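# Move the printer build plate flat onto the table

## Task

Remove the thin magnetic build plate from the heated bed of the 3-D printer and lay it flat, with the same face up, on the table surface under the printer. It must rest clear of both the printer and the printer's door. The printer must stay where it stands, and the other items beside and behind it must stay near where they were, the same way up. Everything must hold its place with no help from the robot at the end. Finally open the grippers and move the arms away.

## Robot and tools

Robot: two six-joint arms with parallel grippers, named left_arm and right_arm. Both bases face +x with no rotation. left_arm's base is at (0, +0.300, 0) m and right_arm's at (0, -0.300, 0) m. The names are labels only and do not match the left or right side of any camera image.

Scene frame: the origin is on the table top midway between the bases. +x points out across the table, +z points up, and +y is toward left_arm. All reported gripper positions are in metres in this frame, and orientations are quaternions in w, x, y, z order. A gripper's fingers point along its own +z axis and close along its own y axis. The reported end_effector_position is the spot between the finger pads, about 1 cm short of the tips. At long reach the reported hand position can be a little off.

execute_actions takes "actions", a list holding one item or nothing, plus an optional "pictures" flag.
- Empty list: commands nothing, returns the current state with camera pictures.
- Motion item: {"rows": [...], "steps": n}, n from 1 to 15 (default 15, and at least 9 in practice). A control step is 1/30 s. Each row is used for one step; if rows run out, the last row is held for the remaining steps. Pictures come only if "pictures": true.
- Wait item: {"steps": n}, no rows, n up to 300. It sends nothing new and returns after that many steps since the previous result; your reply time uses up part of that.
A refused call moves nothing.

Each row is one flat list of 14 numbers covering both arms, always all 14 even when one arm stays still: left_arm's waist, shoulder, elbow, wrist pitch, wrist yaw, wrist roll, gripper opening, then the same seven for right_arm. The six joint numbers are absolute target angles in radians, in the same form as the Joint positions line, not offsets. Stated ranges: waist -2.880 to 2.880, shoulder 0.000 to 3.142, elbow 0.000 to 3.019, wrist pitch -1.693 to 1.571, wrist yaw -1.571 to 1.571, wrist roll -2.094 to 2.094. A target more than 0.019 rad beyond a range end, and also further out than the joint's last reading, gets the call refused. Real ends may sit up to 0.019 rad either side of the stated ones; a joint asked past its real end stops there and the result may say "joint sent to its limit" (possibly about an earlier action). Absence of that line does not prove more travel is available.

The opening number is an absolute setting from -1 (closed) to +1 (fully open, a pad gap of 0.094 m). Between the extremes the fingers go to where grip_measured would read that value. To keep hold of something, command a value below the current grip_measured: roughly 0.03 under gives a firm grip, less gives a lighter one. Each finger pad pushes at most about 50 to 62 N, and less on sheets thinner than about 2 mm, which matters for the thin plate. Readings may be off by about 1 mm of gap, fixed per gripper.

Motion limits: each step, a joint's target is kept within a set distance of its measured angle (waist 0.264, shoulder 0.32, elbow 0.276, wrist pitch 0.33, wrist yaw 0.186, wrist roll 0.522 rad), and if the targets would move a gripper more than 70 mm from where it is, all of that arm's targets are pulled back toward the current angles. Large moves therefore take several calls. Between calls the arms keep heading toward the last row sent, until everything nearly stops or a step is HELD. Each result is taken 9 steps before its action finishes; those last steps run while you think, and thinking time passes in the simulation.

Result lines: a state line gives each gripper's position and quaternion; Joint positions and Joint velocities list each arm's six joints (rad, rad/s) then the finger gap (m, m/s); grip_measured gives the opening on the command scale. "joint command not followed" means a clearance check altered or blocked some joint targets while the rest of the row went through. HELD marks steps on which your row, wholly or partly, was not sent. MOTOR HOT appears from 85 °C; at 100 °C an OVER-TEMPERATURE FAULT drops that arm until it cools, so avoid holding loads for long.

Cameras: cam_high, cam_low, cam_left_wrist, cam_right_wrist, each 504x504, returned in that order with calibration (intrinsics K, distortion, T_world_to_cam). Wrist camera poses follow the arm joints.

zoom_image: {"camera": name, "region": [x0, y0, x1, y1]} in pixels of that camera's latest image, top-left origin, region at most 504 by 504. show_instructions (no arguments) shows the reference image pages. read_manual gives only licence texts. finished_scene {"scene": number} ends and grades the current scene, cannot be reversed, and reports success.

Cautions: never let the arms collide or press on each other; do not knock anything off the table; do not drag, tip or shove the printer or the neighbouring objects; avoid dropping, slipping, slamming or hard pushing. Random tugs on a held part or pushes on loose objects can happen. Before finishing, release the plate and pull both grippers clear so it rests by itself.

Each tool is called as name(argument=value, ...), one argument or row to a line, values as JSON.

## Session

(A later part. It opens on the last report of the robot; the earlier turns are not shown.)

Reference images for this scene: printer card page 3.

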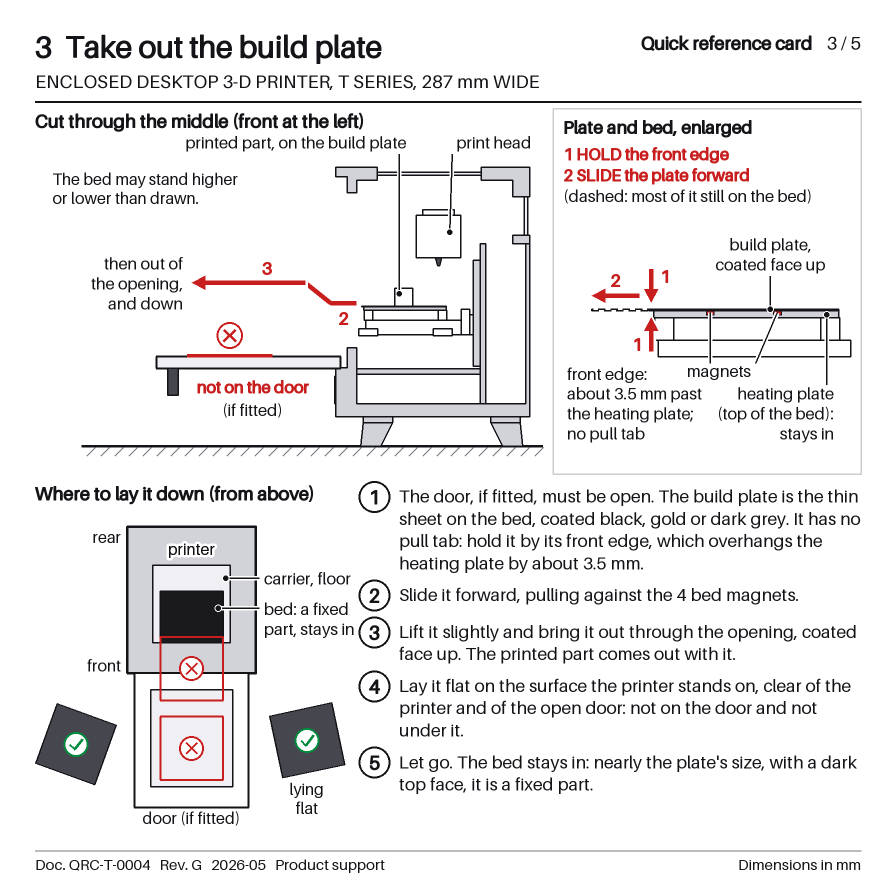

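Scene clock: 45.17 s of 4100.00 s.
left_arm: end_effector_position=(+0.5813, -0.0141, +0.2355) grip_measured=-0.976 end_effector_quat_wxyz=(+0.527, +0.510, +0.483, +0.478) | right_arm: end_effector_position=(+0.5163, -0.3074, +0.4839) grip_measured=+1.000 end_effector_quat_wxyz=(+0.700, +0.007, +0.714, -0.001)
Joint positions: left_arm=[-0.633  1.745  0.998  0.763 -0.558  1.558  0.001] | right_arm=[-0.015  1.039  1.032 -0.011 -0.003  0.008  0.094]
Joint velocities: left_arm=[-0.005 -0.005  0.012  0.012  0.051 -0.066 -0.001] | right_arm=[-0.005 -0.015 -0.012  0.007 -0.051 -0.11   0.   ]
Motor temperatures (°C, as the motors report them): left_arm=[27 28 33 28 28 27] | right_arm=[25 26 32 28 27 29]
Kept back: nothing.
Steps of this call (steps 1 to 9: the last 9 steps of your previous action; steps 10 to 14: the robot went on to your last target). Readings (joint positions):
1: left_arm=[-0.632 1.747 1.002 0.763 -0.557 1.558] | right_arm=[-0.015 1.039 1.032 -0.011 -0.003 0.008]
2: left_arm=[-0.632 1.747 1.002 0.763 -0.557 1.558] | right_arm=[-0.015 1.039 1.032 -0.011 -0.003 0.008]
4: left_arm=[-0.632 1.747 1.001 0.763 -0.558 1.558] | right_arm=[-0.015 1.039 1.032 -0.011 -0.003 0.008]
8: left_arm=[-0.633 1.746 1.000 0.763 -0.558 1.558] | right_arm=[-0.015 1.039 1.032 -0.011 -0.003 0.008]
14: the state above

execute_actions(
  actions=[
    {"rows": [[-0.6542,1.7012,0.9846,0.788,-0.562,1.570,-1,-0.015,1.039,1.032,-0.011,-0.003,0.008,1],[-0.6554,1.6998,0.9824,0.788,-0.562,1.570,-1,-0.015,1.039,1.032,-0.011,-0.003,0.008,1],[-0.6566,1.6984,0.9802,0.789,-0.563,1.570,-1,-0.015,1.039,1.032,-0.011,-0.003,0.008,1],[-0.6578,1.6970,0.9780,0.789,-0.563,1.570,-1,-0.015,1.039,1.032,-0.011,-0.003,0.008,1],[-0.6590,1.6956,0.9758,0.790,-0.564,1.570,-1,-0.015,1.039,1.032,-0.011,-0.003,0.008,1],[-0.6602,1.6942,0.9736,0.790,-0.564,1.570,-1,-0.015,1.039,1.032,-0.011,-0.003,0.008,1],[-0.6614,1.6928,0.9714,0.791,-0.565,1.570,-1,-0.015,1.039,1.032,-0.011,-0.003,0.008,1],[-0.6626,1.6914,0.9692,0.791,-0.565,1.570,-1,-0.015,1.039,1.032,-0.011,-0.003,0.008,1],[-0.6638,1.6900,0.9670,0.792,-0.566,1.570,-1,-0.015,1.039,1.032,-0.011,-0.003,0.008,1],[-0.6650,1.6886,0.9648,0.792,-0.566,1.570,-1,-0.015,1.039,1.032,-0.011,-0.003,0.008,1]], "steps": 11},
  ],
)

execute_actions(
  actions=[
    {"steps": 14},
  ],
  pictures=true,
)

Scene clock: 45.77 s of 4100.00 s.
left_arm: end_effector_position=(+0.5812, -0.0141, +0.2356) grip_measured=-0.976 end_effector_quat_wxyz=(+0.527, +0.510, +0.483, +0.478) | right_arm: end_effector_position=(+0.5163, -0.3074, +0.4839) grip_measured=+1.000 end_effector_quat_wxyz=(+0.700, +0.007, +0.714, -0.001)
Joint positions: left_arm=[-0.633  1.744  0.997  0.763 -0.558  1.558  0.001] | right_arm=[-0.015  1.039  1.032 -0.011 -0.003  0.008  0.094]
Joint velocities: left_arm=[-0.005 -0.005 -0.022  0.012  0.007 -0.022  0.001] | right_arm=[ 0.005 -0.005 -0.012  0.007 -0.081 -0.11   0.   ]
Motor temperatures (°C, as the motors report them): left_arm=[27 28 33 28 28 27] | right_arm=[25 26 32 28 27 29]
Steps of this call (steps 1 to 15: the robot went on to your last target; step 16: nothing new was sent; steps 17 to 18: the first 2 steps of this action). Readings (joint positions):
17: left_arm=[-0.633 1.744 0.998 0.763 -0.558 1.558] | right_arm=[-0.015 1.039 1.032 -0.011 -0.003 0.008]
18: the state above

Scene clock: 46.23 s of 4100.00 s.
left_arm: end_effector_position=(+0.5624, -0.0221, +0.2355) grip_measured=-0.976 end_effector_quat_wxyz=(+0.530, +0.518, +0.478, +0.472) | right_arm: end_effector_position=(+0.5163, -0.3074, +0.4839) grip_measured=+1.000 end_effector_quat_wxyz=(+0.700, +0.007, +0.714, -0.001)
Joint positions: left_arm=[-0.662  1.716  0.962  0.763 -0.565  1.558  0.001] | right_arm=[-0.015  1.039  1.032 -0.011 -0.003  0.008  0.094]
Joint velocities: left_arm=[-0.005  0.005 -0.012  0.012  0.022  0.007  0.   ] | right_arm=[-0.015 -0.015  0.022 -0.002 -0.066 -0.007  0.   ]
Motor temperatures (°C, as the motors report them): left_arm=[27 28 33 28 28 27] | right_arm=[25 26 32 28 27 29]
Kept back: nothing.
Steps of this call (steps 1 to 9: the last 9 steps of your previous action; steps 10 to 14: the robot went on to your last target). Readings (joint positions):
1: left_arm=[-0.633 1.744 0.996 0.763 -0.558 1.558] | right_arm=[-0.015 1.039 1.032 -0.011 -0.003 0.008]
2: left_arm=[-0.633 1.742 0.994 0.763 -0.558 1.558] | right_arm=[-0.015 1.039 1.032 -0.011 -0.003 0.008]
4: left_arm=[-0.636 1.735 0.986 0.763 -0.561 1.558] | right_arm=[-0.015 1.039 1.032 -0.011 -0.003 0.008]
8: left_arm=[-0.651 1.720 0.966 0.763 -0.565 1.558] | right_arm=[-0.015 1.039 1.032 -0.011 -0.003 0.008]
14: the state above
camera_calibration (this result's frames):
cam_left_wrist: T_world_to_cam=[[0.015958, -0.0279965, -0.999481, 0.22464], [-0.50648, 0.861649, -0.0322223, 0.313988], [0.862104, 0.506731, -0.00042948, -0.349219], [0, 0, 0, 1]] pos_world=[0.456507, -0.0872979, 0.234491]

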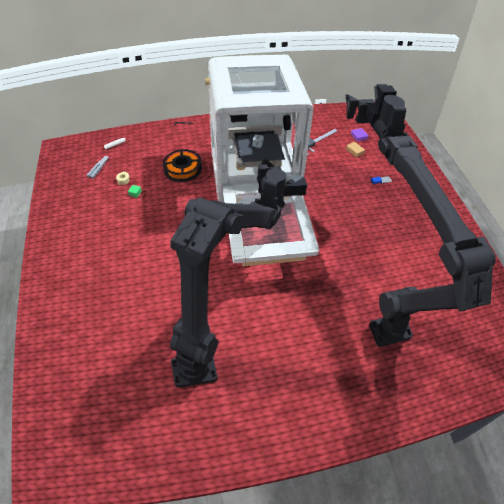

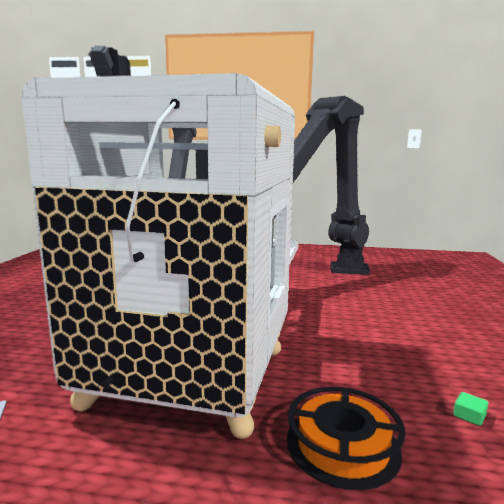

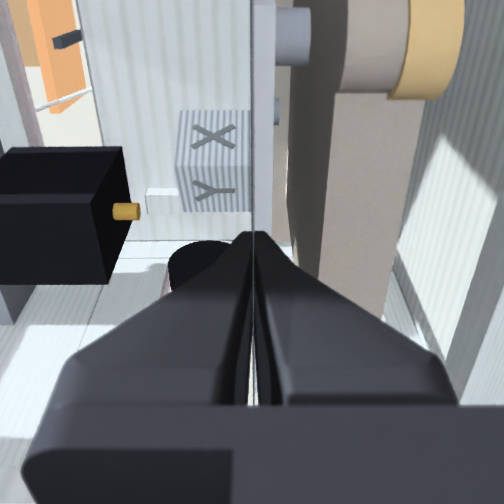

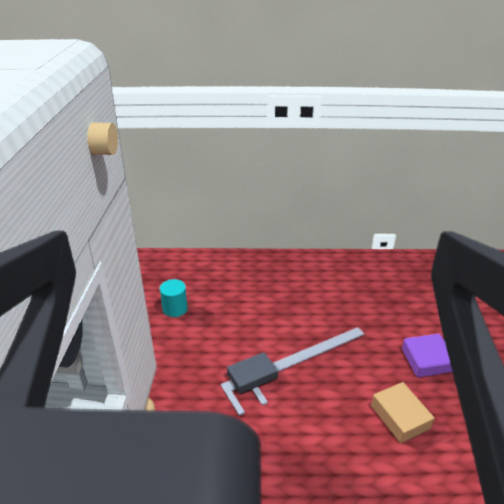

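execute_actions(
  actions=[
    {"rows": [[-0.6653,1.6876,0.9630,0.798,-0.5675,1.570,-1,-0.015,1.039,1.032,-0.011,-0.003,0.008,1],[-0.6658,1.6855,0.9594,0.802,-0.5700,1.570,-1,-0.015,1.039,1.032,-0.011,-0.003,0.008,1],[-0.6663,1.6834,0.9558,0.805,-0.5724,1.570,-1,-0.015,1.039,1.032,-0.011,-0.003,0.008,1],[-0.6668,1.6813,0.9522,0.8075,-0.5748,1.570,-1,-0.015,1.039,1.032,-0.011,-0.003,0.008,1],[-0.6673,1.6792,0.9486,0.810,-0.5772,1.570,-1,-0.015,1.039,1.032,-0.011,-0.003,0.008,1],[-0.6678,1.6771,0.9450,0.812,-0.5796,1.570,-1,-0.015,1.039,1.032,-0.011,-0.003,0.008,1],[-0.6683,1.6750,0.9414,0.814,-0.5820,1.570,-1,-0.015,1.039,1.032,-0.011,-0.003,0.008,1],[-0.6688,1.6729,0.9378,0.816,-0.5844,1.570,-1,-0.015,1.039,1.032,-0.011,-0.003,0.008,1],[-0.6693,1.6708,0.9342,0.818,-0.5868,1.570,-1,-0.015,1.039,1.032,-0.011,-0.003,0.008,1],[-0.6698,1.6687,0.9306,0.820,-0.5892,1.570,-1,-0.015,1.039,1.032,-0.011,-0.003,0.008,1],[-0.6703,1.6666,0.9270,0.822,-0.5916,1.570,-1,-0.015,1.039,1.032,-0.011,-0.003,0.008,1],[-0.6708,1.6645,0.9234,0.824,-0.5940,1.570,-1,-0.015,1.039,1.032,-0.011,-0.003,0.008,1],[-0.6710,1.6635,0.9215,0.825,-0.5950,1.570,-1,-0.015,1.039,1.032,-0.011,-0.003,0.008,1]], "steps": 14},
  ],
)

execute_actions(
  actions=[
    {"steps": 15},
  ],
  pictures=true,
)

Scene clock: 47.93 s of 4100.00 s.
left_arm: end_effector_position=(+0.5608, -0.0194, +0.2354) grip_measured=-0.976 end_effector_quat_wxyz=(+0.530, +0.513, +0.480, +0.475) | right_arm: end_effector_position=(+0.5163, -0.3074, +0.4839) grip_measured=+1.000 end_effector_quat_wxyz=(+0.700, +0.007, +0.714, -0.001)
Joint positions: left_arm=[-0.662  1.715  0.954  0.776 -0.572  1.558  0.001] | right_arm=[-0.015  1.039  1.032 -0.011 -0.003  0.008  0.094]
Joint velocities: left_arm=[ 0.005 -0.034 -0.115  0.09   0.007  0.022 -0.   ] | right_arm=[-0.015  0.005 -0.007  0.002 -0.051  0.037  0.   ]
Motor temperatures (°C, as the motors report them): left_arm=[27 28 33 28 28 27] | right_arm=[25 26 32 28 27 29]
Steps of this call (steps 1 to 30: the robot went on to your last target; steps 31 to 46: nothing new was sent; steps 47 to 51: the first 5 steps of this action). Readings (joint positions):
47: left_arm=[-0.662 1.716 0.962 0.764 -0.565 1.558] | right_arm=[-0.015 1.039 1.032 -0.011 -0.003 0.008]
48: left_arm=[-0.662 1.716 0.962 0.766 -0.566 1.558] | right_arm=[-0.015 1.039 1.032 -0.011 -0.003 0.008]
50: left_arm=[-0.662 1.715 0.957 0.772 -0.571 1.558] | right_arm=[-0.015 1.039 1.032 -0.011 -0.003 0.008]
51: the state above

Scene clock: 48.43 s of 4100.00 s.
left_arm: end_effector_position=(+0.5514, -0.0100, +0.2353) grip_measured=-0.976 end_effector_quat_wxyz=(+0.528, +0.507, +0.484, +0.480) | right_arm: end_effector_position=(+0.5163, -0.3074, +0.4839) grip_measured=+1.000 end_effector_quat_wxyz=(+0.700, +0.007, +0.714, -0.001)
Joint positions: left_arm=[-0.664  1.693  0.919  0.795 -0.592  1.558  0.001] | right_arm=[-0.015  1.039  1.032 -0.011 -0.003  0.008  0.094]
Joint velocities: left_arm=[-0.005 -0.015  0.007  0.012 -0.037  0.037  0.   ] | right_arm=[-0.015 -0.024  0.002 -0.012  0.022 -0.081  0.   ]
Motor temperatures (°C, as the motors report them): left_arm=[27 28 33 28 28 27] | right_arm=[25 26 32 28 27 29]
Kept back: nothing.
Steps of this call (steps 1 to 9: the last 9 steps of your previous action; steps 10 to 15: the robot went on to your last target). Readings (joint positions):
1: left_arm=[-0.662 1.713 0.951 0.779 -0.575 1.558] | right_arm=[-0.015 1.039 1.032 -0.011 -0.003 0.008]
2: left_arm=[-0.662 1.711 0.947 0.781 -0.577 1.558] | right_arm=[-0.015 1.039 1.032 -0.011 -0.003 0.008]
4: left_arm=[-0.662 1.706 0.940 0.785 -0.581 1.558] | right_arm=[-0.015 1.039 1.032 -0.011 -0.003 0.008]
8: left_arm=[-0.663 1.697 0.925 0.793 -0.590 1.558] | right_arm=[-0.015 1.039 1.032 -0.011 -0.003 0.008]
15: the state above
camera_calibration (this result's frames):
cam_left_wrist: T_world_to_cam=[[0.0261334, -0.0352831, -0.999036, 0.219115], [-0.527973, 0.848133, -0.0437647, 0.312376], [0.848859, 0.528608, 0.003536, -0.339237], [0, 0, 0, 1]] pos_world=[0.447164, -0.0778814, 0.233774]

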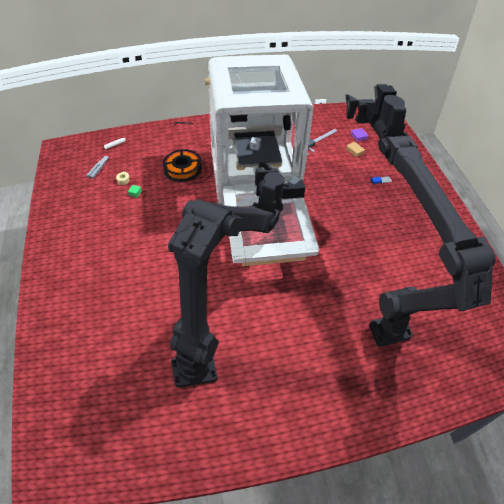

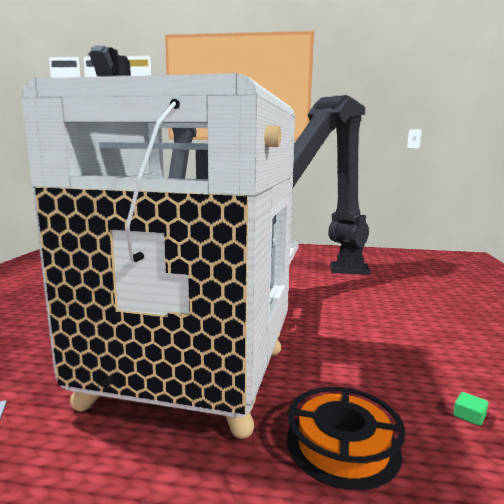

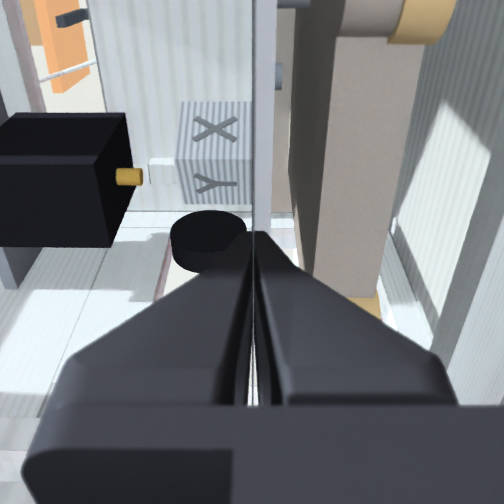

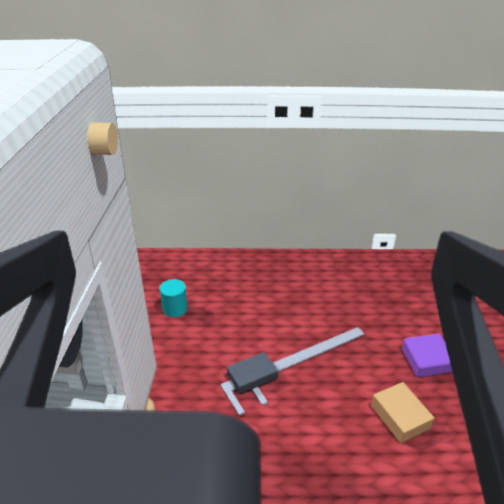

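execute_actions(
  actions=[
    {"rows": [[-0.6694,1.6701,0.9271,0.8198,-0.5944,1.570,-1,-0.015,1.039,1.032,-0.011,-0.003,0.008,1],[-0.6678,1.6766,0.9326,0.8145,-0.5938,1.570,-1,-0.015,1.039,1.032,-0.011,-0.003,0.008,1],[-0.6661,1.6832,0.9382,0.8093,-0.5931,1.570,-0.975,-0.015,1.039,1.032,-0.011,-0.003,0.008,1],[-0.6645,1.6898,0.9438,0.8040,-0.5925,1.570,-0.95,-0.015,1.039,1.032,-0.011,-0.003,0.008,1],[-0.6629,1.6963,0.9493,0.7988,-0.5919,1.570,-0.92,-0.015,1.039,1.032,-0.011,-0.003,0.008,1],[-0.6613,1.7029,0.9549,0.7935,-0.5913,1.570,-0.89,-0.015,1.039,1.032,-0.011,-0.003,0.008,1],[-0.6596,1.7094,0.9604,0.7883,-0.5906,1.570,-0.86,-0.015,1.039,1.032,-0.011,-0.003,0.008,1],[-0.6580,1.7160,0.9660,0.7830,-0.5900,1.570,-0.83,-0.015,1.039,1.032,-0.011,-0.003,0.008,1],[-0.6580,1.7160,0.9680,0.7830,-0.5900,1.570,-0.80,-0.015,1.039,1.032,-0.011,-0.003,0.008,1]], "steps": 11},
  ],
)

execute_actions(
  actions=[
    {"rows": [[-0.6574,1.7169,0.9710,0.7815,-0.5894,1.570,-0.80,-0.015,1.039,1.032,-0.011,-0.003,0.008,1],[-0.6561,1.7188,0.9735,0.7800,-0.5881,1.570,-0.80,-0.015,1.039,1.032,-0.011,-0.003,0.008,1],[-0.6542,1.7217,0.9770,0.7782,-0.5863,1.570,-0.80,-0.015,1.039,1.032,-0.011,-0.003,0.008,1],[-0.6517,1.7254,0.9822,0.7760,-0.5838,1.570,-0.80,-0.015,1.039,1.032,-0.011,-0.003,0.008,1],[-0.6488,1.7297,0.9883,0.7736,-0.5810,1.570,-0.80,-0.015,1.039,1.032,-0.011,-0.003,0.008,1],[-0.6460,1.7339,0.9943,0.7713,-0.5781,1.570,-0.80,-0.015,1.039,1.032,-0.011,-0.003,0.008,1],[-0.6431,1.7382,1.0004,0.7689,-0.5753,1.570,-0.80,-0.015,1.039,1.032,-0.011,-0.003,0.008,1],[-0.6402,1.7424,1.0064,0.7666,-0.5725,1.570,-0.80,-0.015,1.039,1.032,-0.011,-0.003,0.008,1],[-0.6374,1.7467,1.0125,0.7642,-0.5697,1.570,-0.80,-0.015,1.039,1.032,-0.011,-0.003,0.008,1],[-0.6345,1.7509,1.0185,0.7619,-0.5669,1.570,-0.80,-0.015,1.039,1.032,-0.011,-0.003,0.008,1],[-0.6320,1.7547,1.0239,0.7598,-0.5644,1.570,-0.80,-0.015,1.039,1.032,-0.011,-0.003,0.008,1],[-0.6298,1.7580,1.0286,0.7579,-0.5622,1.570,-0.80,-0.015,1.039,1.032,-0.011,-0.003,0.008,1],[-0.6279,1.7608,1.0327,0.7563,-0.5604,1.570,-0.80,-0.015,1.039,1.032,-0.011,-0.003,0.008,1],[-0.6269,1.7623,1.0350,0.7555,-0.5594,1.570,-0.80,-0.015,1.039,1.032,-0.011,-0.003,0.008,1],[-0.6263,1.7632,1.0361,0.7550,-0.5588,1.570,-0.80,-0.015,1.039,1.032,-0.011,-0.003,0.008,1]], "steps": 15},
  ],
)

execute_actions(
  actions=[
    {"steps": 16},
  ],
  pictures=true,
)

zoom_image(
  camera="cam_left_wrist",
  region=[200, 170, 310, 390],
)

Scene clock: 51.60 s of 4100.00 s.
left_arm: end_effector_position=(+0.5514, -0.0100, +0.2353) grip_measured=-0.976 end_effector_quat_wxyz=(+0.528, +0.507, +0.484, +0.480) | right_arm: end_effector_position=(+0.5163, -0.3074, +0.4839) grip_measured=+1.000 end_effector_quat_wxyz=(+0.700, +0.007, +0.714, -0.001)
Joint positions: left_arm=[-0.664  1.693  0.919  0.795 -0.592  1.558  0.001] | right_arm=[-0.015  1.039  1.032 -0.011 -0.003  0.008  0.094]
Joint velocities: left_arm=[ 0.005  0.005  0.012 -0.017  0.022 -0.051 -0.   ] | right_arm=[-0.005 -0.015 -0.007  0.007 -0.037 -0.007  0.   ]
Motor temperatures (°C, as the motors report them): left_arm=[27 28 33 28 28 27] | right_arm=[25 26 32 28 27 29]
Steps of this call (steps 1 to 15: the robot went on to your last target; steps 16 to 90: nothing new was sent; then 0.10 s passed at rest; steps 91 to 92: the first 2 steps of this action). Readings (joint positions):
91: left_arm=[-0.664 1.693 0.919 0.795 -0.592 1.558] | right_arm=[-0.015 1.039 1.032 -0.011 -0.003 0.008]
92: the state above

Scene clock: 52.10 s of 4100.00 s.
left_arm: end_effector_position=(+0.5555, -0.0128, +0.2371) grip_measured=-0.802 end_effector_quat_wxyz=(+0.530, +0.508, +0.482, +0.478) | right_arm: end_effector_position=(+0.5163, -0.3074, +0.4839) grip_measured=+1.000 end_effector_quat_wxyz=(+0.700, +0.007, +0.714, -0.001)
Joint positions: left_arm=[-0.661  1.7    0.933  0.79  -0.583  1.558  0.009] | right_arm=[-0.015  1.039  1.032 -0.011 -0.003  0.008  0.094]
Joint velocities: left_arm=[ 0.044  0.103  0.154 -0.056  0.066 -0.051 -0.   ] | right_arm=[-0.005 -0.005  0.002 -0.002 -0.051 -0.022  0.   ]
Motor temperatures (°C, as the motors report them): left_arm=[27 28 33 28 28 27] | right_arm=[25 26 32 28 27 29]
Steps of this call (steps 1 to 9: the last 9 steps of your previous action; steps 10 to 15: the first 6 steps of this action). Readings (joint positions):
10: left_arm=[-0.664 1.693 0.919 0.795 -0.592 1.558] | right_arm=[-0.015 1.039 1.032 -0.011 -0.003 0.008]
11: left_arm=[-0.664 1.694 0.919 0.795 -0.591 1.558] | right_arm=[-0.015 1.039 1.032 -0.011 -0.003 0.008]
13: left_arm=[-0.663 1.695 0.923 0.793 -0.588 1.558] | right_arm=[-0.015 1.039 1.032 -0.011 -0.003 0.008]
15: the state above

Scene clock: 52.63 s of 4100.00 s.
left_arm: end_effector_position=(+0.5801, -0.0099, +0.2352) grip_measured=-0.802 end_effector_quat_wxyz=(+0.526, +0.508, +0.485, +0.480) | right_arm: end_effector_position=(+0.5163, -0.3074, +0.4839) grip_measured=+1.000 end_effector_quat_wxyz=(+0.700, +0.007, +0.714, -0.001)
Joint positions: left_arm=[-0.629  1.74   0.989  0.769 -0.561  1.558  0.009] | right_arm=[-0.015  1.039  1.032 -0.011 -0.003  0.008  0.094]
Joint velocities: left_arm=[ 0.005 -0.015 -0.017 -0.012  0.022 -0.022 -0.001] | right_arm=[-0.005 -0.015 -0.007 -0.017 -0.007 -0.007  0.   ]
Motor temperatures (°C, as the motors report them): left_arm=[27 28 33 28 28 27] | right_arm=[25 26 32 28 27 29]
Kept back: nothing.
Steps of this call (steps 1 to 9: the last 9 steps of your previous action; steps 10 to 16: the robot went on to your last target). Readings (joint positions):
1: left_arm=[-0.659 1.704 0.939 0.788 -0.580 1.558] | right_arm=[-0.015 1.039 1.032 -0.011 -0.003 0.008]
2: left_arm=[-0.657 1.708 0.946 0.786 -0.577 1.558] | right_arm=[-0.015 1.039 1.032 -0.011 -0.003 0.008]
4: left_arm=[-0.650 1.717 0.960 0.782 -0.571 1.558] | right_arm=[-0.015 1.039 1.032 -0.011 -0.003 0.008]
8: left_arm=[-0.637 1.733 0.982 0.773 -0.563 1.558] | right_arm=[-0.015 1.039 1.032 -0.011 -0.003 0.008]
16: the state above
camera_calibration (this result's frames):
cam_left_wrist: T_world_to_cam=[[0.024194, -0.0325075, -0.999179, 0.219523], [-0.530655, 0.846625, -0.0403935, 0.328222], [0.847242, 0.531197, 0.00323295, -0.36267], [0, 0, 0, 1]] pos_world=[0.476131, -0.0780958, 0.233773]

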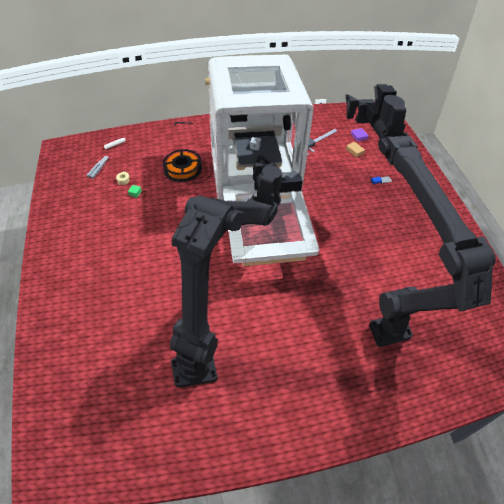

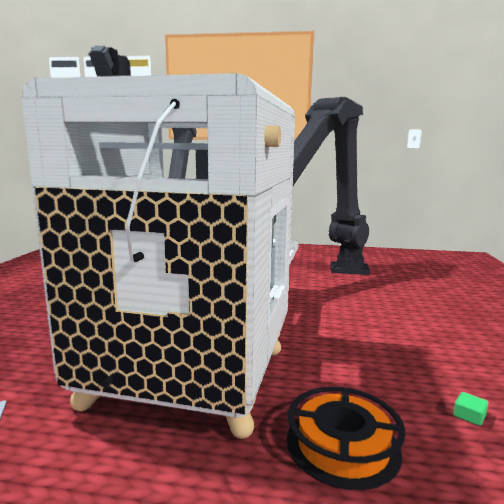

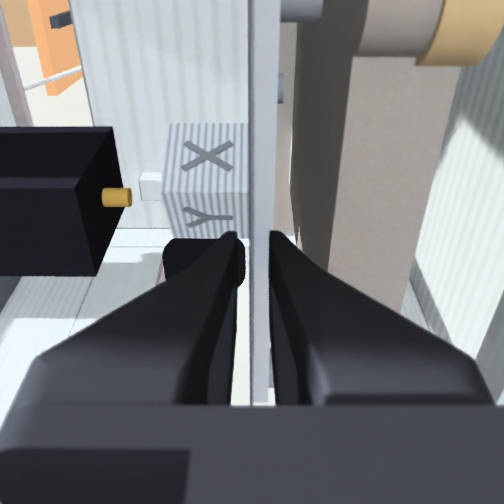

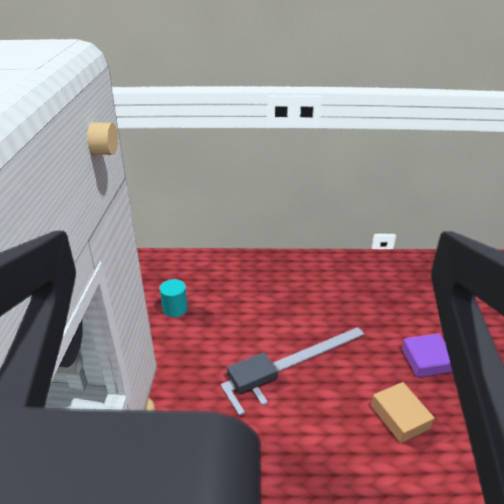

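Region (200, 170, 310, 390) of cam_left_wrist's 504x504 image, scaled by 2.291, with more detail than that image has.

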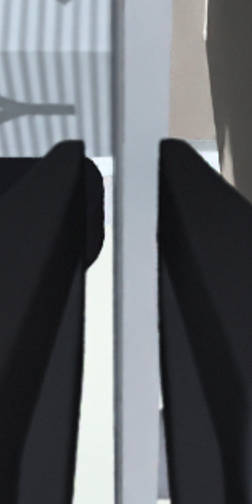

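execute_actions(
  actions=[
    {"rows": [[-0.6270,1.7560,1.0361,0.7640,-0.5595,1.570,-0.825,-0.015,1.039,1.032,-0.011,-0.003,0.008,1],[-0.6280,1.7490,1.0361,0.7730,-0.5600,1.570,-0.85,-0.015,1.039,1.032,-0.011,-0.003,0.008,1],[-0.6290,1.7420,1.0361,0.7820,-0.5605,1.570,-0.875,-0.015,1.039,1.032,-0.011,-0.003,0.008,1],[-0.6290,1.7350,1.0361,0.7880,-0.5610,1.570,-0.895,-0.015,1.039,1.032,-0.011,-0.003,0.008,1],[-0.6290,1.7300,1.0361,0.7900,-0.5610,1.570,-0.912,-0.015,1.039,1.032,-0.011,-0.003,0.008,1],[-0.6290,1.7300,1.0361,0.7900,-0.5610,1.570,-0.926,-0.015,1.039,1.032,-0.011,-0.003,0.008,1],[-0.6290,1.7300,1.0361,0.7900,-0.5610,1.570,-0.938,-0.015,1.039,1.032,-0.011,-0.003,0.008,1],[-0.6290,1.7300,1.0361,0.7900,-0.5610,1.570,-0.948,-0.015,1.039,1.032,-0.011,-0.003,0.008,1],[-0.6290,1.7300,1.0361,0.7900,-0.5610,1.570,-0.957,-0.015,1.039,1.032,-0.011,-0.003,0.008,1],[-0.6290,1.7300,1.0361,0.7900,-0.5610,1.570,-0.965,-0.015,1.039,1.032,-0.011,-0.003,0.008,1],[-0.6290,1.7300,1.0361,0.7900,-0.5610,1.570,-0.973,-0.015,1.039,1.032,-0.011,-0.003,0.008,1],[-0.6290,1.7300,1.0361,0.7900,-0.5610,1.570,-0.981,-0.015,1.039,1.032,-0.011,-0.003,0.008,1],[-0.6290,1.7300,1.0361,0.7900,-0.5610,1.570,-0.990,-0.015,1.039,1.032,-0.011,-0.003,0.008,1],[-0.6290,1.7300,1.0361,0.7900,-0.5610,1.570,-1,-0.015,1.039,1.032,-0.011,-0.003,0.008,1]], "steps": 15},
  ],
)

execute_actions(
  actions=[
    {"steps": 14},
  ],
)

Scene clock: 59.70 s of 4100.00 s.
left_arm: end_effector_position=(+0.5801, -0.0099, +0.2352) grip_measured=-0.917 end_effector_quat_wxyz=(+0.526, +0.508, +0.485, +0.480) | right_arm: end_effector_position=(+0.5163, -0.3074, +0.4839) grip_measured=+1.000 end_effector_quat_wxyz=(+0.700, +0.007, +0.714, -0.001)
Joint positions: left_arm=[-0.629  1.74   0.989  0.769 -0.561  1.558  0.004] | right_arm=[-0.015  1.039  1.032 -0.011 -0.003  0.008  0.094]
Joint velocities: left_arm=[-0.005 -0.034  0.007  0.007 -0.051 -0.095 -0.014] | right_arm=[-0.005  0.005  0.012 -0.007 -0.066 -0.007  0.   ]
Motor temperatures (°C, as the motors report them): left_arm=[27 28 33 28 28 27] | right_arm=[25 26 32 28 27 29]
Steps of this call (steps 1 to 15: the robot went on to your last target; steps 16 to 90: nothing new was sent; then 3.87 s passed at rest; steps 91 to 96: the first 6 steps of this action). Readings (joint positions):
91: left_arm=[-0.629 1.740 0.989 0.769 -0.561 1.558] | right_arm=[-0.015 1.039 1.032 -0.011 -0.003 0.008]
92: left_arm=[-0.629 1.740 0.989 0.769 -0.561 1.558] | right_arm=[-0.015 1.039 1.032 -0.011 -0.003 0.008]
94: left_arm=[-0.629 1.740 0.989 0.769 -0.561 1.558] | right_arm=[-0.015 1.039 1.032 -0.011 -0.003 0.008]
96: the state above

Scene clock: 60.17 s of 4100.00 s.
left_arm: end_effector_position=(+0.5801, -0.0099, +0.2352) grip_measured=-0.972 end_effector_quat_wxyz=(+0.526, +0.508, +0.485, +0.480) | right_arm: end_effector_position=(+0.5163, -0.3074, +0.4839) grip_measured=+1.000 end_effector_quat_wxyz=(+0.700, +0.007, +0.714, -0.001)
Joint positions: left_arm=[-0.629  1.74   0.989  0.769 -0.561  1.558  0.001] | right_arm=[-0.015  1.039  1.032 -0.011 -0.003  0.008  0.094]
Joint velocities: left_arm=[ 0.005 -0.015 -0.017 -0.002 -0.066  0.081  0.001] | right_arm=[-0.005 -0.024 -0.012  0.007 -0.007 -0.037  0.   ]
Motor temperatures (°C, as the motors report them): left_arm=[27 28 33 28 28 27] | right_arm=[25 26 32 28 27 29]
Kept back: nothing.
Steps of this call (steps 1 to 9: the last 9 steps of your previous action; steps 10 to 14: the robot went on to your last target). Readings (joint positions):
1: left_arm=[-0.629 1.740 0.989 0.769 -0.561 1.558] | right_arm=[-0.015 1.039 1.032 -0.011 -0.003 0.008]
2: left_arm=[-0.629 1.740 0.989 0.769 -0.561 1.558] | right_arm=[-0.015 1.039 1.032 -0.011 -0.003 0.008]
4: left_arm=[-0.629 1.740 0.989 0.769 -0.561 1.558] | right_arm=[-0.015 1.039 1.032 -0.011 -0.003 0.008]
8: left_arm=[-0.629 1.740 0.989 0.769 -0.561 1.558] | right_arm=[-0.015 1.039 1.032 -0.011 -0.003 0.008]
14: the state above

execute_actions(
  actions=[
    {"rows": [[-0.6330,1.7220,1.0280,0.7960,-0.5610,1.570,-1,-0.015,1.039,1.032,-0.011,-0.003,0.008,1],[-0.6340,1.7140,1.0180,0.8010,-0.5620,1.570,-1,-0.015,1.039,1.032,-0.011,-0.003,0.008,1],[-0.6350,1.7080,1.0080,0.8040,-0.5630,1.570,-1,-0.015,1.039,1.032,-0.011,-0.003,0.008,1],[-0.6367,1.7040,1.0000,0.8050,-0.5630,1.570,-1,-0.015,1.039,1.032,-0.011,-0.003,0.008,1],[-0.6405,1.7002,0.9898,0.8061,-0.5640,1.570,-1,-0.015,1.039,1.032,-0.011,-0.003,0.008,1],[-0.6453,1.6940,0.9812,0.8082,-0.5657,1.570,-1,-0.015,1.039,1.032,-0.011,-0.003,0.008,1],[-0.6517,1.6860,0.9702,0.8109,-0.5686,1.570,-1,-0.015,1.039,1.032,-0.011,-0.003,0.008,1],[-0.6593,1.6758,0.9570,0.8138,-0.5723,1.570,-1,-0.015,1.039,1.032,-0.011,-0.003,0.008,1],[-0.6674,1.6637,0.9414,0.8173,-0.5787,1.570,-1,-0.015,1.039,1.032,-0.011,-0.003,0.008,1],[-0.6756,1.6506,0.9246,0.8210,-0.5863,1.570,-1,-0.015,1.039,1.032,-0.011,-0.003,0.008,1],[-0.6837,1.6376,0.9079,0.8247,-0.5944,1.570,-1,-0.015,1.039,1.032,-0.011,-0.003,0.008,1],[-0.6919,1.6245,0.8911,0.8285,-0.6026,1.570,-1,-0.015,1.039,1.032,-0.011,-0.003,0.008,1],[-0.7013,1.6115,0.8743,0.8322,-0.6107,1.570,-1,-0.015,1.039,1.032,-0.011,-0.003,0.008,1],[-0.7107,1.5987,0.8585,0.8352,-0.6189,1.570,-1,-0.015,1.039,1.032,-0.011,-0.003,0.008,1],[-0.7200,1.5860,0.8428,0.8382,-0.6283,1.570,-1,-0.015,1.039,1.032,-0.011,-0.003,0.008,1]], "steps": 15},
  ],
)

execute_actions(
  actions=[
    {"rows": [[-0.7294,1.5732,0.8270,0.8412,-0.6377,1.570,-1,-0.015,1.039,1.032,-0.011,-0.003,0.008,1],[-0.7388,1.5605,0.8112,0.8442,-0.6470,1.570,-1,-0.015,1.039,1.032,-0.011,-0.003,0.008,1],[-0.7487,1.5477,0.7955,0.8473,-0.6564,1.570,-1,-0.015,1.039,1.032,-0.011,-0.003,0.008,1],[-0.7598,1.5349,0.7800,0.8499,-0.6658,1.570,-1,-0.015,1.039,1.032,-0.011,-0.003,0.008,1],[-0.7709,1.5221,0.7655,0.8516,-0.6757,1.570,-1,-0.015,1.039,1.032,-0.011,-0.003,0.008,1],[-0.7821,1.5093,0.7510,0.8533,-0.6868,1.570,-1,-0.015,1.039,1.032,-0.011,-0.003,0.008,1],[-0.7932,1.4964,0.7365,0.8550,-0.6979,1.570,-1,-0.015,1.039,1.032,-0.011,-0.003,0.008,1],[-0.8043,1.4836,0.7219,0.8567,-0.7091,1.570,-1,-0.015,1.039,1.032,-0.011,-0.003,0.008,1],[-0.8155,1.4707,0.7074,0.8584,-0.7202,1.570,-1,-0.015,1.039,1.032,-0.011,-0.003,0.008,1],[-0.8250,1.4579,0.6929,0.8600,-0.7313,1.570,-1,-0.015,1.039,1.032,-0.011,-0.003,0.008,1],[-0.8320,1.4449,0.6784,0.8615,-0.7425,1.570,-1,-0.015,1.039,1.032,-0.011,-0.003,0.008,1],[-0.8370,1.4300,0.6626,0.8624,-0.7520,1.570,-1,-0.015,1.039,1.032,-0.011,-0.003,0.008,1],[-0.8400,1.4131,0.6448,0.8633,-0.7590,1.570,-1,-0.015,1.039,1.032,-0.011,-0.003,0.008,1],[-0.8420,1.3979,0.6288,0.8641,-0.7640,1.570,-1,-0.015,1.039,1.032,-0.011,-0.003,0.008,1],[-0.8430,1.3844,0.6146,0.8648,-0.7680,1.570,-1,-0.015,1.039,1.032,-0.011,-0.003,0.008,1]], "steps": 15},
  ],
)

execute_actions(
  actions=[
    {"rows": [[-0.8430,1.3735,0.6031,0.8654,-0.7700,1.570,-1,-0.015,1.039,1.032,-0.011,-0.003,0.008,1],[-0.8430,1.3659,0.5951,0.8658,-0.7710,1.570,-1,-0.015,1.039,1.032,-0.011,-0.003,0.008,1],[-0.8430,1.3625,0.5915,0.8660,-0.7710,1.570,-1,-0.015,1.039,1.032,-0.011,-0.003,0.008,1]], "steps": 9},
  ],
)

execute_actions(
  actions=[
    {"steps": 10},
  ],
  pictures=true,
)

Scene clock: 67.03 s of 4100.00 s.
left_arm: end_effector_position=(+0.5794, -0.0098, +0.2358) grip_measured=-0.972 end_effector_quat_wxyz=(+0.527, +0.507, +0.484, +0.481) | right_arm: end_effector_position=(+0.5163, -0.3074, +0.4839) grip_measured=+1.000 end_effector_quat_wxyz=(+0.700, +0.007, +0.714, -0.001)
Joint positions: left_arm=[-0.63   1.739  0.987  0.773 -0.562  1.559  0.001] | right_arm=[-0.015  1.039  1.032 -0.011 -0.003  0.008  0.094]
Joint velocities: left_arm=[-0.034 -0.054 -0.076  0.037 -0.081  0.007 -0.001] | right_arm=[-0.015  0.015 -0.002  0.002 -0.051  0.037  0.   ]
Motor temperatures (°C, as the motors report them): left_arm=[27 28 34 28 28 27] | right_arm=[25 26 32 28 27 29]
Steps of this call (steps 1 to 15: the robot went on to your last target; steps 16 to 90: nothing new was sent; then 3.67 s passed at rest; steps 91 to 96: the first 6 steps of this action). Readings (joint positions):
91: left_arm=[-0.629 1.740 0.989 0.770 -0.561 1.558] | right_arm=[-0.015 1.039 1.032 -0.011 -0.003 0.008]
92: left_arm=[-0.629 1.740 0.989 0.771 -0.561 1.558] | right_arm=[-0.015 1.039 1.032 -0.011 -0.003 0.008]
94: left_arm=[-0.629 1.740 0.989 0.772 -0.561 1.559] | right_arm=[-0.015 1.039 1.032 -0.011 -0.003 0.008]
96: the state above

Scene clock: 67.53 s of 4100.00 s.
left_arm: end_effector_position=(+0.4815, -0.0104, +0.2379) grip_measured=-0.972 end_effector_quat_wxyz=(+0.528, +0.514, +0.481, +0.475) | right_arm: end_effector_position=(+0.5163, -0.3074, +0.4839) grip_measured=+1.000 end_effector_quat_wxyz=(+0.700, +0.007, +0.714, -0.001)
Joint positions: left_arm=[-0.76   1.567  0.767  0.812 -0.674  1.559  0.001] | right_arm=[-0.015  1.039  1.032 -0.011 -0.003  0.008  0.094]
Joint velocities: left_arm=[-0.327 -0.376 -0.393  0.061 -0.271  0.007 -0.001] | right_arm=[-0.024 -0.015 -0.002 -0.027  0.037  0.007  0.   ]
Motor temperatures (°C, as the motors report them): left_arm=[27 28 34 28 28 27] | right_arm=[25 26 32 28 27 29]
Steps of this call (steps 1 to 9: the last 9 steps of your previous action; steps 10 to 15: the first 6 steps of this action). Readings (joint positions):
10: left_arm=[-0.704 1.631 0.846 0.799 -0.627 1.559] | right_arm=[-0.015 1.039 1.032 -0.011 -0.003 0.008]
11: left_arm=[-0.716 1.618 0.829 0.801 -0.637 1.559] | right_arm=[-0.015 1.039 1.032 -0.011 -0.003 0.008]
13: left_arm=[-0.739 1.592 0.797 0.807 -0.654 1.559] | right_arm=[-0.015 1.039 1.032 -0.011 -0.003 0.008]
15: the state above

Scene clock: 67.83 s of 4100.00 s.
left_arm: end_effector_position=(+0.4233, +0.0035, +0.2409) grip_measured=-0.972 end_effector_quat_wxyz=(+0.529, +0.511, +0.482, +0.476) | right_arm: end_effector_position=(+0.5163, -0.3074, +0.4839) grip_measured=+1.000 end_effector_quat_wxyz=(+0.700, +0.007, +0.714, -0.001)
Joint positions: left_arm=[-0.841  1.444  0.633  0.827 -0.759  1.559  0.001] | right_arm=[-0.015  1.039  1.032 -0.011 -0.003  0.008  0.094]
Joint velocities: left_arm=[-0.103 -0.454 -0.457  0.032 -0.154 -0.007 -0.001] | right_arm=[-0.015 -0.005  0.007 -0.027  0.022 -0.022  0.   ]
Motor temperatures (°C, as the motors report them): left_arm=[27 28 34 28 28 27] | right_arm=[25 26 32 28 27 29]
Kept back: the last 9 steps of this action.
Steps of this call (steps 1 to 9: the last 9 steps of your previous action). Readings (joint positions):
1: left_arm=[-0.771 1.554 0.752 0.814 -0.685 1.559] | right_arm=[-0.015 1.039 1.032 -0.011 -0.003 0.008]
2: left_arm=[-0.781 1.541 0.738 0.816 -0.696 1.559] | right_arm=[-0.015 1.039 1.032 -0.011 -0.003 0.008]
4: left_arm=[-0.802 1.515 0.709 0.819 -0.719 1.559] | right_arm=[-0.015 1.039 1.032 -0.011 -0.003 0.008]
8: left_arm=[-0.837 1.459 0.649 0.825 -0.754 1.559] | right_arm=[-0.015 1.039 1.032 -0.011 -0.003 0.008]
9: the state above

Scene clock: 68.17 s of 4100.00 s.
left_arm: end_effector_position=(+0.4081, +0.0205, +0.2452) grip_measured=-0.972 end_effector_quat_wxyz=(+0.531, +0.505, +0.485, +0.478) | right_arm: end_effector_position=(+0.5163, -0.3074, +0.4839) grip_measured=+1.000 end_effector_quat_wxyz=(+0.700, +0.007, +0.714, -0.001)
Joint positions: left_arm=[-0.844  1.383  0.578  0.832 -0.771  1.559  0.001] | right_arm=[-0.015  1.039  1.032 -0.011 -0.003  0.008  0.094]
Joint velocities: left_arm=[-0.015  0.005 -0.027  0.017  0.007  0.037  0.   ] | right_arm=[-0.005  0.024 -0.007  0.002 -0.007 -0.022  0.   ]
Motor temperatures (°C, as the motors report them): left_arm=[27 28 34 28 28 27] | right_arm=[25 26 32 28 27 29]
Kept back: nothing.
Steps of this call (steps 1 to 9: the last 9 steps of your previous action; step 10: the robot went on to your last target). Readings (joint positions):
1: left_arm=[-0.844 1.428 0.618 0.827 -0.764 1.559] | right_arm=[-0.015 1.039 1.032 -0.011 -0.003 0.008]
2: left_arm=[-0.844 1.414 0.603 0.828 -0.766 1.559] | right_arm=[-0.015 1.039 1.032 -0.011 -0.003 0.008]
4: left_arm=[-0.844 1.392 0.584 0.829 -0.771 1.559] | right_arm=[-0.015 1.039 1.032 -0.011 -0.003 0.008]
8: left_arm=[-0.844 1.383 0.578 0.832 -0.771 1.559] | right_arm=[-0.015 1.039 1.032 -0.011 -0.003 0.008]
10: the state above
camera_calibration (this result's frames):
cam_left_wrist: T_world_to_cam=[[0.0278814, -0.0421181, -0.998724, 0.233228], [-0.526238, 0.848837, -0.0504881, 0.212245], [0.84988, 0.526974, 0.0015026, -0.233628], [0, 0, 0, 1]] pos_world=[0.303745, -0.0472227, 0.243997]

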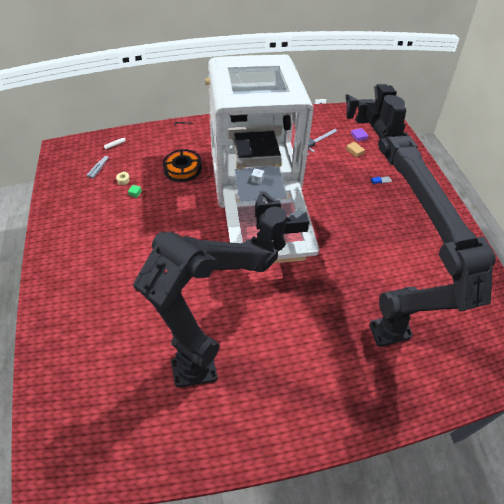

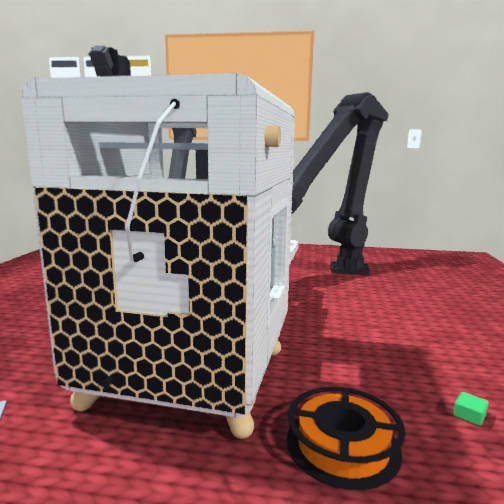

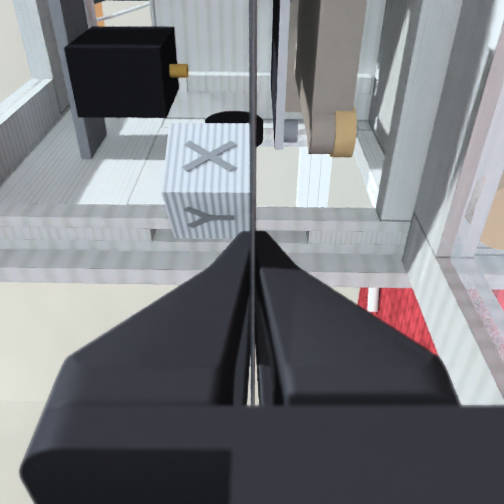

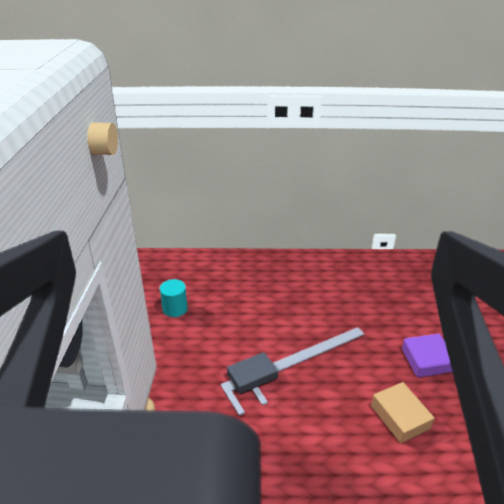

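zoom_image(
  camera="cam_high",
  region=[190, 100, 340, 270],
)

Region (190, 100, 340, 270) of cam_high's 504x504 image, scaled by 2.965, with more detail than that image has; it fills the left 445 columns of this view, and the rest is white.

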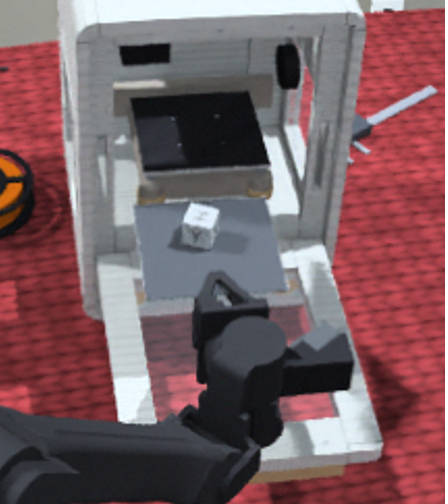

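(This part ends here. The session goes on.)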